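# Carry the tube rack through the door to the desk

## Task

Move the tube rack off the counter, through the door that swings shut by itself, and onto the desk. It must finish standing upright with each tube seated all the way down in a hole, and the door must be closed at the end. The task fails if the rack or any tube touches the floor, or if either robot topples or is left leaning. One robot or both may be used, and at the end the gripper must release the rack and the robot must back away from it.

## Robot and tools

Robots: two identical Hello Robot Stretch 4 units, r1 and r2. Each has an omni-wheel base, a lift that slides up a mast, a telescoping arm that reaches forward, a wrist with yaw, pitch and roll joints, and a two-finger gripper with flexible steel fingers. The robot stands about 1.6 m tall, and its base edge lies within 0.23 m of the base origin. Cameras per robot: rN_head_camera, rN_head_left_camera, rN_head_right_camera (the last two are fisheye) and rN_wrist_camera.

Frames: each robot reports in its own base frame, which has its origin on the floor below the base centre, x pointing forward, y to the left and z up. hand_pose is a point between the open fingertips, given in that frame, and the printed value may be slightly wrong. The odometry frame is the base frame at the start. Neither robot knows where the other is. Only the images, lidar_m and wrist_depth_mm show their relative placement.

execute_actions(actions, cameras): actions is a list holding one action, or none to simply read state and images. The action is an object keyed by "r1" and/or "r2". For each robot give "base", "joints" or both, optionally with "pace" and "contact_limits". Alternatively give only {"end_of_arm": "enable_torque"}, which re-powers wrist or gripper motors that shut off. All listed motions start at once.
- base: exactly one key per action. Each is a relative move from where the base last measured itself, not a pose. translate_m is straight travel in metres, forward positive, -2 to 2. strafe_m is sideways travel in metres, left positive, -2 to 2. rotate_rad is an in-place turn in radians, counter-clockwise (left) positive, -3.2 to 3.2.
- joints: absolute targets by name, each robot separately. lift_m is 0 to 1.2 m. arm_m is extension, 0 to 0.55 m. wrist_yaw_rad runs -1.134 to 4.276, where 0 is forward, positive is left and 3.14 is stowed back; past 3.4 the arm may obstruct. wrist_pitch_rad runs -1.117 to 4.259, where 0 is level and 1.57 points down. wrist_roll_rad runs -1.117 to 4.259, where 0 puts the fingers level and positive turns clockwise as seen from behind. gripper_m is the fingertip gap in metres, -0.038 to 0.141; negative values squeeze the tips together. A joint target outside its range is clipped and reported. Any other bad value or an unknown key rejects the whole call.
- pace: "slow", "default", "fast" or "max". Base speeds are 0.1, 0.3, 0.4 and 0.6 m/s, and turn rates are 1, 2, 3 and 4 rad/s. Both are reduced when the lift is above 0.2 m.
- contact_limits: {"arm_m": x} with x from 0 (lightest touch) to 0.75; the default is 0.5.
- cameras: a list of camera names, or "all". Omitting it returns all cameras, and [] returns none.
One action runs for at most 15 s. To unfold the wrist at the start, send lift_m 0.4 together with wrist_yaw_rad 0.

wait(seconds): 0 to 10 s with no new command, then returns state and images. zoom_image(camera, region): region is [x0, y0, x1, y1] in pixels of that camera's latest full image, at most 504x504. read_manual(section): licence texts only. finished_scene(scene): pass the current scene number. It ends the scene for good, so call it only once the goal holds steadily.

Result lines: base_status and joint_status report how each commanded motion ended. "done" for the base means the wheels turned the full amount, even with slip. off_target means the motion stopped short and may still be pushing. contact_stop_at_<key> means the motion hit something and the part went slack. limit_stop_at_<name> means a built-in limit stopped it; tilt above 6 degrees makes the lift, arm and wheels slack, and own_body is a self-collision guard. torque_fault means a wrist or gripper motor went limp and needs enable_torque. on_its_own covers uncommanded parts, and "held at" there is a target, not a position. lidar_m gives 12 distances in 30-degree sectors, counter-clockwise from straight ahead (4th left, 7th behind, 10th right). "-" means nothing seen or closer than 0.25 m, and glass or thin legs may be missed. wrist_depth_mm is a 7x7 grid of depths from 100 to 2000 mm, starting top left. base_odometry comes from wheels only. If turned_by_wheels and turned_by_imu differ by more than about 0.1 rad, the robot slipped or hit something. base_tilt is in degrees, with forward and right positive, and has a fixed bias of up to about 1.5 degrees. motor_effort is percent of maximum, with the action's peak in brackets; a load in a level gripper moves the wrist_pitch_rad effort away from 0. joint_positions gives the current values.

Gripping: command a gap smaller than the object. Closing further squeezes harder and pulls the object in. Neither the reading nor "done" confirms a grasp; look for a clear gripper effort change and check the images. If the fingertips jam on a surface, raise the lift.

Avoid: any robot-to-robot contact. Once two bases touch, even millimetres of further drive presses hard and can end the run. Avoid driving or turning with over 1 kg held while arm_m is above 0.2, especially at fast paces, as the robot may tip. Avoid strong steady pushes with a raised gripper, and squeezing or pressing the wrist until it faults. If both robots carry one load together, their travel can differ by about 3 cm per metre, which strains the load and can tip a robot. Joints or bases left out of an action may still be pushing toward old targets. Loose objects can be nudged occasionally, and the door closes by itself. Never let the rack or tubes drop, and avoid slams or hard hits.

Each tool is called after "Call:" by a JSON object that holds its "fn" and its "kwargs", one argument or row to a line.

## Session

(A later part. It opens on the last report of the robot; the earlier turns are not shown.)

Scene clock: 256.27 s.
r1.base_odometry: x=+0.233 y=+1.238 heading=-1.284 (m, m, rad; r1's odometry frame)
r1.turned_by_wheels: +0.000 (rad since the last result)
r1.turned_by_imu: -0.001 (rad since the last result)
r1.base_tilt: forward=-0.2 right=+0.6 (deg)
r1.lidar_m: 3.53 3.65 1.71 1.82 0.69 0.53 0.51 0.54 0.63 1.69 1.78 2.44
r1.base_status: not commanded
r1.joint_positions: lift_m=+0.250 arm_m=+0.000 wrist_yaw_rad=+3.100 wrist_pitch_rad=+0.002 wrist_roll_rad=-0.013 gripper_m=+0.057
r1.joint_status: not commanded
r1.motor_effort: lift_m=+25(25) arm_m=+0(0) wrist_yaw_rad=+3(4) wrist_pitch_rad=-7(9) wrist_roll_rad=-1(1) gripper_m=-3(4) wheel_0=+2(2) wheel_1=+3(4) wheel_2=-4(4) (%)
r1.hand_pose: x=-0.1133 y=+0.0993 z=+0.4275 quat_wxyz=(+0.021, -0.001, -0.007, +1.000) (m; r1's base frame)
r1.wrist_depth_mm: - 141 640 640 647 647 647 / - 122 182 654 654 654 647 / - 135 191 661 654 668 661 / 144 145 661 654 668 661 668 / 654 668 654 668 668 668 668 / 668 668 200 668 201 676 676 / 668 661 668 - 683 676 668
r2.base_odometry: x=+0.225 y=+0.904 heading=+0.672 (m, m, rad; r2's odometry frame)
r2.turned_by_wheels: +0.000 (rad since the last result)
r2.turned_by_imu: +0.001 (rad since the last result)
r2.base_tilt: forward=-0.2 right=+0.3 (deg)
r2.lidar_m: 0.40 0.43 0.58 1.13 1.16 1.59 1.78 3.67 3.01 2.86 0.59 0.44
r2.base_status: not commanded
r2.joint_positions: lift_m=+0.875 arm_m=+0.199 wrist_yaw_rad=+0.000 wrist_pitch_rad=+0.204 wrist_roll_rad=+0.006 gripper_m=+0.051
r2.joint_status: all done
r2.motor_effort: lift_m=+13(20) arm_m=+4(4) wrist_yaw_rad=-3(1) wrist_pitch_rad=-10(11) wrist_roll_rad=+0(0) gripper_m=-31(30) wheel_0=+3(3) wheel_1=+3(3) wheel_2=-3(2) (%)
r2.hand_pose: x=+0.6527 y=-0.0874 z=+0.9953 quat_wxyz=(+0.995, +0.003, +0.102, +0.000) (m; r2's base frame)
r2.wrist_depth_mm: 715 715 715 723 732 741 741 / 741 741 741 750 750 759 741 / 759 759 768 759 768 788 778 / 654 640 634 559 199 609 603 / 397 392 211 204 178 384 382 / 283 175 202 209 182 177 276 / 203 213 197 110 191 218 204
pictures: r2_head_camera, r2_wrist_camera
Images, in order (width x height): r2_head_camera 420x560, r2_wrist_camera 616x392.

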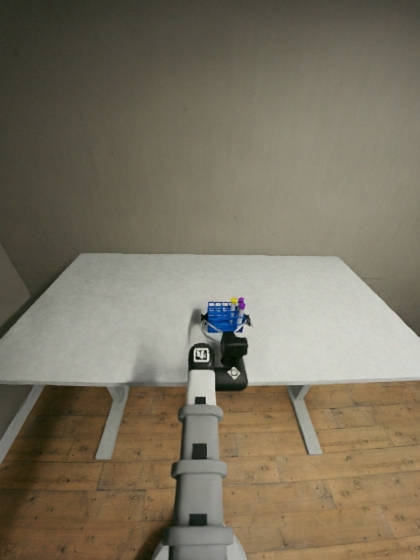

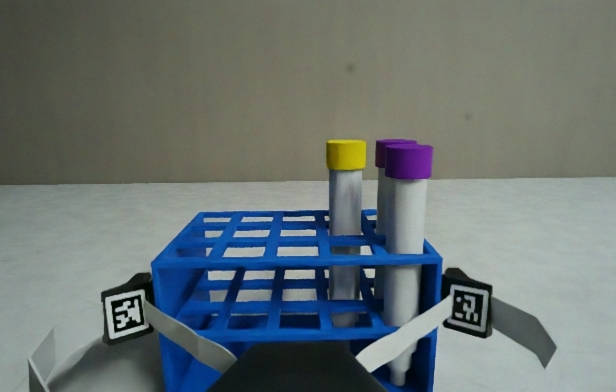

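Call:
{"fn": "execute_actions", "kwargs": {
  "actions": [
    {"r2":{"joints":{"lift_m":0.868},"pace":"slow"}}
  ],
  "cameras": ["r2_wrist_camera"]
}}

Scene clock: 258.53 s.
r1.base_odometry: x=+0.233 y=+1.238 heading=-1.284 (m, m, rad; r1's odometry frame)
r1.turned_by_wheels: +0.000 (rad since the last result)
r1.turned_by_imu: -0.001 (rad since the last result)
r1.base_tilt: forward=-0.1 right=+0.6 (deg)
r1.lidar_m: 3.54 3.68 1.73 1.76 0.69 0.55 0.51 0.53 0.64 1.69 1.78 2.41
r1.base_status: not commanded
r1.joint_positions: lift_m=+0.250 arm_m=+0.000 wrist_yaw_rad=+3.100 wrist_pitch_rad=+0.002 wrist_roll_rad=-0.013 gripper_m=+0.057
r1.joint_status: not commanded
r1.motor_effort: lift_m=+25(24) arm_m=+0(0) wrist_yaw_rad=+2(3) wrist_pitch_rad=-9(8) wrist_roll_rad=-1(0) gripper_m=-1(5) wheel_0=+2(2) wheel_1=+3(4) wheel_2=-4(4) (%)
r1.hand_pose: x=-0.1133 y=+0.0993 z=+0.4275 quat_wxyz=(+0.021, -0.001, -0.007, +1.000) (m; r1's base frame)
r1.wrist_depth_mm: - 141 634 647 640 640 647 / - 121 182 654 647 654 647 / - 135 191 647 654 654 654 / 144 144 661 661 661 661 661 / 654 654 661 668 661 661 661 / 661 668 200 668 200 661 668 / 661 676 676 - 668 676 676
r2.base_odometry: x=+0.225 y=+0.904 heading=+0.672 (m, m, rad; r2's odometry frame)
r2.turned_by_wheels: +0.000 (rad since the last result)
r2.turned_by_imu: +0.001 (rad since the last result)
r2.base_tilt: forward=-0.1 right=+0.3 (deg)
r2.lidar_m: 0.40 0.41 0.60 1.12 1.18 1.59 1.76 3.69 2.99 2.86 0.58 0.44
r2.base_status: not commanded
r2.joint_positions: lift_m=+0.869 arm_m=+0.199 wrist_yaw_rad=+0.000 wrist_pitch_rad=+0.196 wrist_roll_rad=+0.006 gripper_m=+0.051
r2.joint_status: all done
r2.motor_effort: lift_m=+10(15) arm_m=+4(4) wrist_yaw_rad=+1(0) wrist_pitch_rad=+10(10) wrist_roll_rad=+0(1) gripper_m=-36(33) wheel_0=+3(3) wheel_1=+3(3) wheel_2=-3(3) (%)
r2.hand_pose: x=+0.6531 y=-0.0874 z=+0.9905 quat_wxyz=(+0.995, +0.003, +0.098, +0.000) (m; r2's base frame)
r2.wrist_depth_mm: 707 715 732 723 732 732 741 / 741 732 759 750 750 759 768 / 759 750 759 768 778 778 778 / 661 661 647 564 198 627 621 / 397 394 210 204 179 384 382 / 282 175 203 210 183 178 276 / 201 209 196 110 193 215 205
pictures: r2_wrist_camera
Images, in order (width x height): r2_wrist_camera 616x392.

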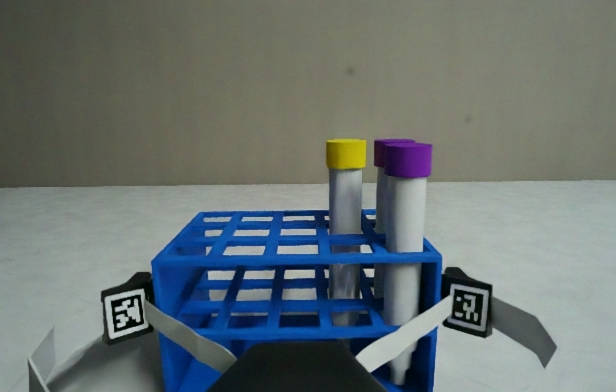

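Touchdown. Release.

Call:
{"fn": "execute_actions", "kwargs": {
  "actions": [
    {"r2":{"joints":{"lift_m":0.872,"gripper_m":0.141},"pace":"slow"}}
  ],
  "cameras": []
}}

Call:
{"fn": "execute_actions", "kwargs": {
  "actions": [
    {"r2":{"joints":{"arm_m":0.04},"pace":"slow"}}
  ],
  "cameras": ["r2_wrist_camera","r2_head_camera"]
}}

Call:
{"fn": "zoom_image", "kwargs": {
  "camera": "r2_wrist_camera",
  "region": [200,100,420,320]
}}

Scene clock: 264.27 s.
r1.base_odometry: x=+0.233 y=+1.238 heading=-1.284 (m, m, rad; r1's odometry frame)
r1.turned_by_wheels: +0.000 (rad since the last result)
r1.turned_by_imu: -0.002 (rad since the last result)
r1.base_tilt: forward=-0.2 right=+0.7 (deg)
r1.lidar_m: 3.53 3.67 1.71 1.79 0.71 0.53 0.51 0.54 0.63 1.69 1.75 2.42
r1.base_status: not commanded
r1.joint_positions: lift_m=+0.250 arm_m=+0.000 wrist_yaw_rad=+3.100 wrist_pitch_rad=+0.002 wrist_roll_rad=-0.013 gripper_m=+0.057
r1.joint_status: not commanded
r1.motor_effort: lift_m=+25(25) arm_m=+0(0) wrist_yaw_rad=+4(2) wrist_pitch_rad=-7(8) wrist_roll_rad=+0(1) gripper_m=-5(5) wheel_0=+2(2) wheel_1=+3(3) wheel_2=-4(4) (%)
r1.hand_pose: x=-0.1133 y=+0.0993 z=+0.4275 quat_wxyz=(+0.021, -0.001, -0.007, +1.000) (m; r1's base frame)
r1.wrist_depth_mm: - 140 647 640 640 647 640 / - 121 183 654 647 654 654 / - 135 191 654 661 654 654 / 144 144 661 654 661 661 661 / 661 661 661 668 668 661 661 / 654 661 200 676 200 661 661 / 668 668 668 - 668 676 676
r2.base_odometry: x=+0.225 y=+0.904 heading=+0.672 (m, m, rad; r2's odometry frame)
r2.turned_by_wheels: +0.000 (rad since the last result)
r2.turned_by_imu: +0.002 (rad since the last result)
r2.base_tilt: forward=-0.3 right=+0.3 (deg)
r2.lidar_m: 0.41 0.41 0.58 1.13 1.16 1.59 1.75 3.67 3.00 2.87 0.58 0.44
r2.base_status: not commanded
r2.joint_positions: lift_m=+0.872 arm_m=+0.199 wrist_yaw_rad=+0.000 wrist_pitch_rad=+0.202 wrist_roll_rad=+0.006 gripper_m=+0.141
r2.joint_status: all done
r2.motor_effort: lift_m=+21(23) arm_m=+4(4) wrist_yaw_rad=-1(2) wrist_pitch_rad=-6(11) wrist_roll_rad=+0(0) gripper_m=-3(34) wheel_0=+3(3) wheel_1=+3(3) wheel_2=-2(2) (%)
r2.hand_pose: x=+0.6528 y=-0.0874 z=+0.9921 quat_wxyz=(+0.995, +0.003, +0.101, +0.000) (m; r2's base frame)
r2.wrist_depth_mm: 723 723 723 715 732 732 732 / 732 741 741 750 741 750 750 / 750 759 759 778 759 788 778 / 634 627 621 554 226 597 597 / 387 387 227 232 204 377 377 / 278 202 223 222 207 245 272 / 217 208 212 110 215 213 213
pictures: none
No camera images: the call's "cameras" was empty. Leave "cameras" out to get every camera's image.

Scene clock: 267.17 s.
r1.base_odometry: x=+0.233 y=+1.238 heading=-1.284 (m, m, rad; r1's odometry frame)
r1.turned_by_wheels: +0.000 (rad since the last result)
r1.turned_by_imu: -0.001 (rad since the last result)
r1.base_tilt: forward=-0.2 right=+0.6 (deg)
r1.lidar_m: 3.52 3.67 1.70 1.80 0.70 0.54 0.50 0.54 0.62 1.69 1.77 2.43
r1.base_status: not commanded
r1.joint_positions: lift_m=+0.250 arm_m=+0.000 wrist_yaw_rad=+3.100 wrist_pitch_rad=+0.002 wrist_roll_rad=-0.013 gripper_m=+0.057
r1.joint_status: not commanded
r1.motor_effort: lift_m=+25(25) arm_m=+0(0) wrist_yaw_rad=+5(4) wrist_pitch_rad=-9(8) wrist_roll_rad=+1(1) gripper_m=-1(5) wheel_0=+2(2) wheel_1=+3(4) wheel_2=-4(4) (%)
r1.hand_pose: x=-0.1133 y=+0.0993 z=+0.4275 quat_wxyz=(+0.021, -0.001, -0.007, +1.000) (m; r1's base frame)
r1.wrist_depth_mm: - 140 647 647 647 640 647 / - 122 183 647 647 647 647 / - 135 192 654 661 661 654 / 144 145 654 661 661 654 661 / 654 647 668 676 654 661 661 / 661 668 200 668 201 668 676 / 668 676 676 - 676 676 668
r2.base_odometry: x=+0.225 y=+0.904 heading=+0.672 (m, m, rad; r2's odometry frame)
r2.turned_by_wheels: +0.000 (rad since the last result)
r2.turned_by_imu: +0.001 (rad since the last result)
r2.base_tilt: forward=-0.1 right=+0.4 (deg)
r2.lidar_m: 0.40 0.42 0.58 1.13 1.17 1.60 1.77 3.69 2.98 2.86 0.58 0.45
r2.base_status: not commanded
r2.joint_positions: lift_m=+0.872 arm_m=+0.041 wrist_yaw_rad=+0.000 wrist_pitch_rad=+0.202 wrist_roll_rad=+0.006 gripper_m=+0.141
r2.joint_status: all done
r2.motor_effort: lift_m=+21(21) arm_m=-4(5) wrist_yaw_rad=-2(0) wrist_pitch_rad=-7(8) wrist_roll_rad=+0(0) gripper_m=-1(2) wheel_0=+3(3) wheel_1=+3(3) wheel_2=-2(2) (%)
r2.hand_pose: x=+0.4943 y=-0.0874 z=+0.9920 quat_wxyz=(+0.995, +0.003, +0.101, +0.000) (m; r2's base frame)
r2.wrist_depth_mm: 854 854 866 878 891 866 891 / 878 891 904 904 917 931 891 / 904 917 917 904 917 931 946 / 640 640 559 397 539 609 591 / 392 389 389 379 364 382 375 / 281 202 252 278 249 247 273 / 219 209 218 110 217 213 213
pictures: r2_head_camera, r2_wrist_camera
Images, in order (width x height): r2_head_camera 420x560, r2_wrist_camera 616x392.

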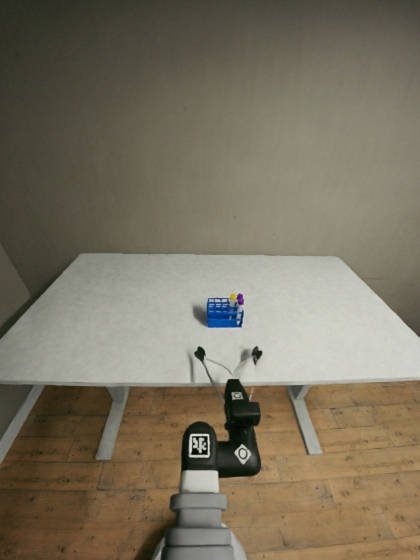

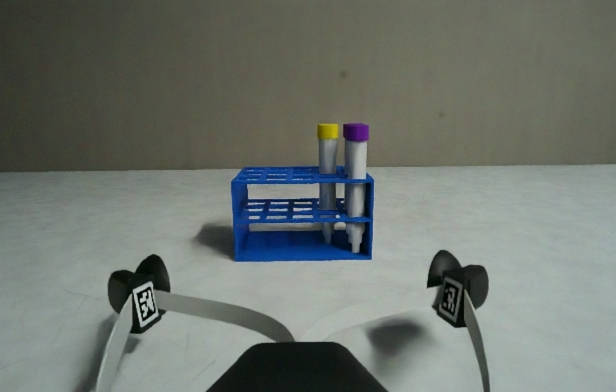

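Region (200, 100, 420, 320) of r2_wrist_camera's 616x392 image, scaled by 2.291.

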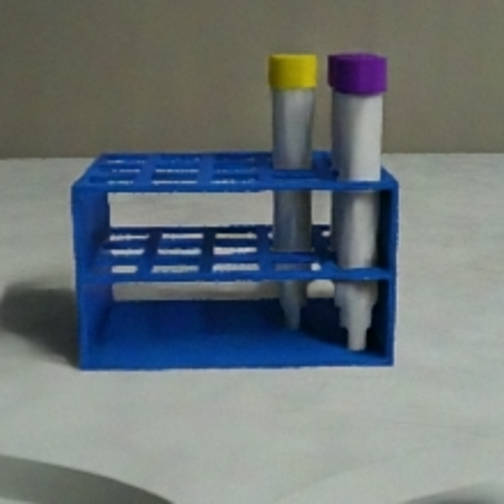

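Call:
{"fn": "execute_actions", "kwargs": {
  "actions": [
    {"r2":{"base":{"translate_m":-0.4},"joints":{"arm_m":0}}}
  ],
  "cameras": ["r2_head_camera","r2_head_left_camera"]
}}

Scene clock: 272.67 s.
r1.base_odometry: x=+0.233 y=+1.238 heading=-1.284 (m, m, rad; r1's odometry frame)
r1.turned_by_wheels: +0.000 (rad since the last result)
r1.turned_by_imu: -0.002 (rad since the last result)
r1.base_tilt: forward=-0.2 right=+0.6 (deg)
r1.lidar_m: 3.52 3.66 1.34 1.80 0.70 0.54 0.51 0.53 0.64 1.70 1.76 2.43
r1.base_status: not commanded
r1.joint_positions: lift_m=+0.250 arm_m=+0.000 wrist_yaw_rad=+3.100 wrist_pitch_rad=+0.002 wrist_roll_rad=-0.013 gripper_m=+0.057
r1.joint_status: not commanded
r1.motor_effort: lift_m=+25(25) arm_m=+0(0) wrist_yaw_rad=+5(3) wrist_pitch_rad=-8(9) wrist_roll_rad=-1(1) gripper_m=-4(3) wheel_0=+2(2) wheel_1=+3(4) wheel_2=-4(4) (%)
r1.hand_pose: x=-0.1133 y=+0.0993 z=+0.4275 quat_wxyz=(+0.021, -0.001, -0.007, +1.000) (m; r1's base frame)
r1.wrist_depth_mm: - 140 640 647 640 647 640 / - 122 183 647 647 654 654 / - 135 191 661 654 647 654 / 144 144 647 654 661 661 647 / 654 654 661 661 661 668 668 / 661 661 200 661 200 668 676 / 668 668 683 - 676 683 683
r2.base_odometry: x=-0.088 y=+0.655 heading=+0.671 (m, m, rad; r2's odometry frame)
r2.turned_by_wheels: +0.000 (rad since the last result)
r2.turned_by_imu: +0.003 (rad since the last result)
r2.base_tilt: forward=-0.3 right=+0.3 (deg)
r2.lidar_m: 0.80 0.84 1.18 1.12 1.16 1.35 3.18 3.25 3.01 2.85 2.31 0.83
r2.base_status: done
r2.joint_positions: lift_m=+0.872 arm_m=+0.001 wrist_yaw_rad=+0.000 wrist_pitch_rad=+0.202 wrist_roll_rad=+0.006 gripper_m=+0.141
r2.joint_status: all done
r2.motor_effort: lift_m=+21(21) arm_m=-4(5) wrist_yaw_rad=-4(3) wrist_pitch_rad=-7(7) wrist_roll_rad=-1(1) gripper_m=-1(3) wheel_0=-1(5) wheel_1=-2(7) wheel_2=-2(10) (%)
r2.hand_pose: x=+0.4542 y=-0.0874 z=+0.9920 quat_wxyz=(+0.995, +0.003, +0.101, +0.000) (m; r2's base frame)
r2.wrist_depth_mm: 1255 1281 1308 1281 1308 1281 1281 / 1308 1281 1366 1308 1336 1336 1336 / 1336 1336 1308 1008 1397 1397 1397 / 647 647 634 715 707 691 691 / 1430 1430 1430 1464 1430 1464 1464 / 1430 201 1499 1499 1499 1025 1576 / 1537 1537 1499 110 1537 1576 1576
pictures: r2_head_camera, r2_head_left_camera
Images, in order (width x height): r2_head_camera 420x560, r2_head_left_camera 420x672.

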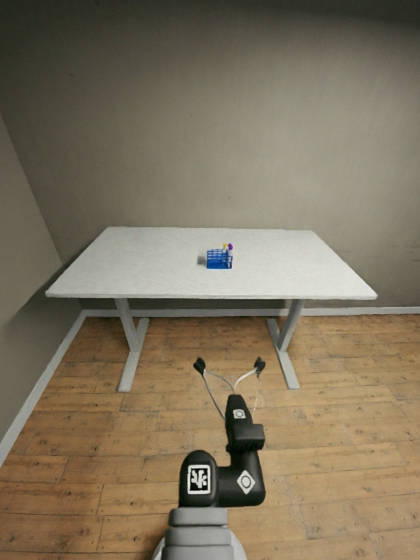

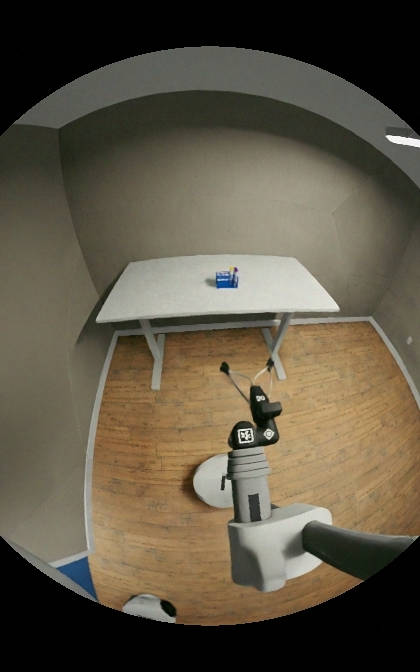

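Door depth is flat (shut).

Call:
{"fn": "finished_scene", "kwargs": {
  "scene": 2
}}

The scene is finished: the task was done.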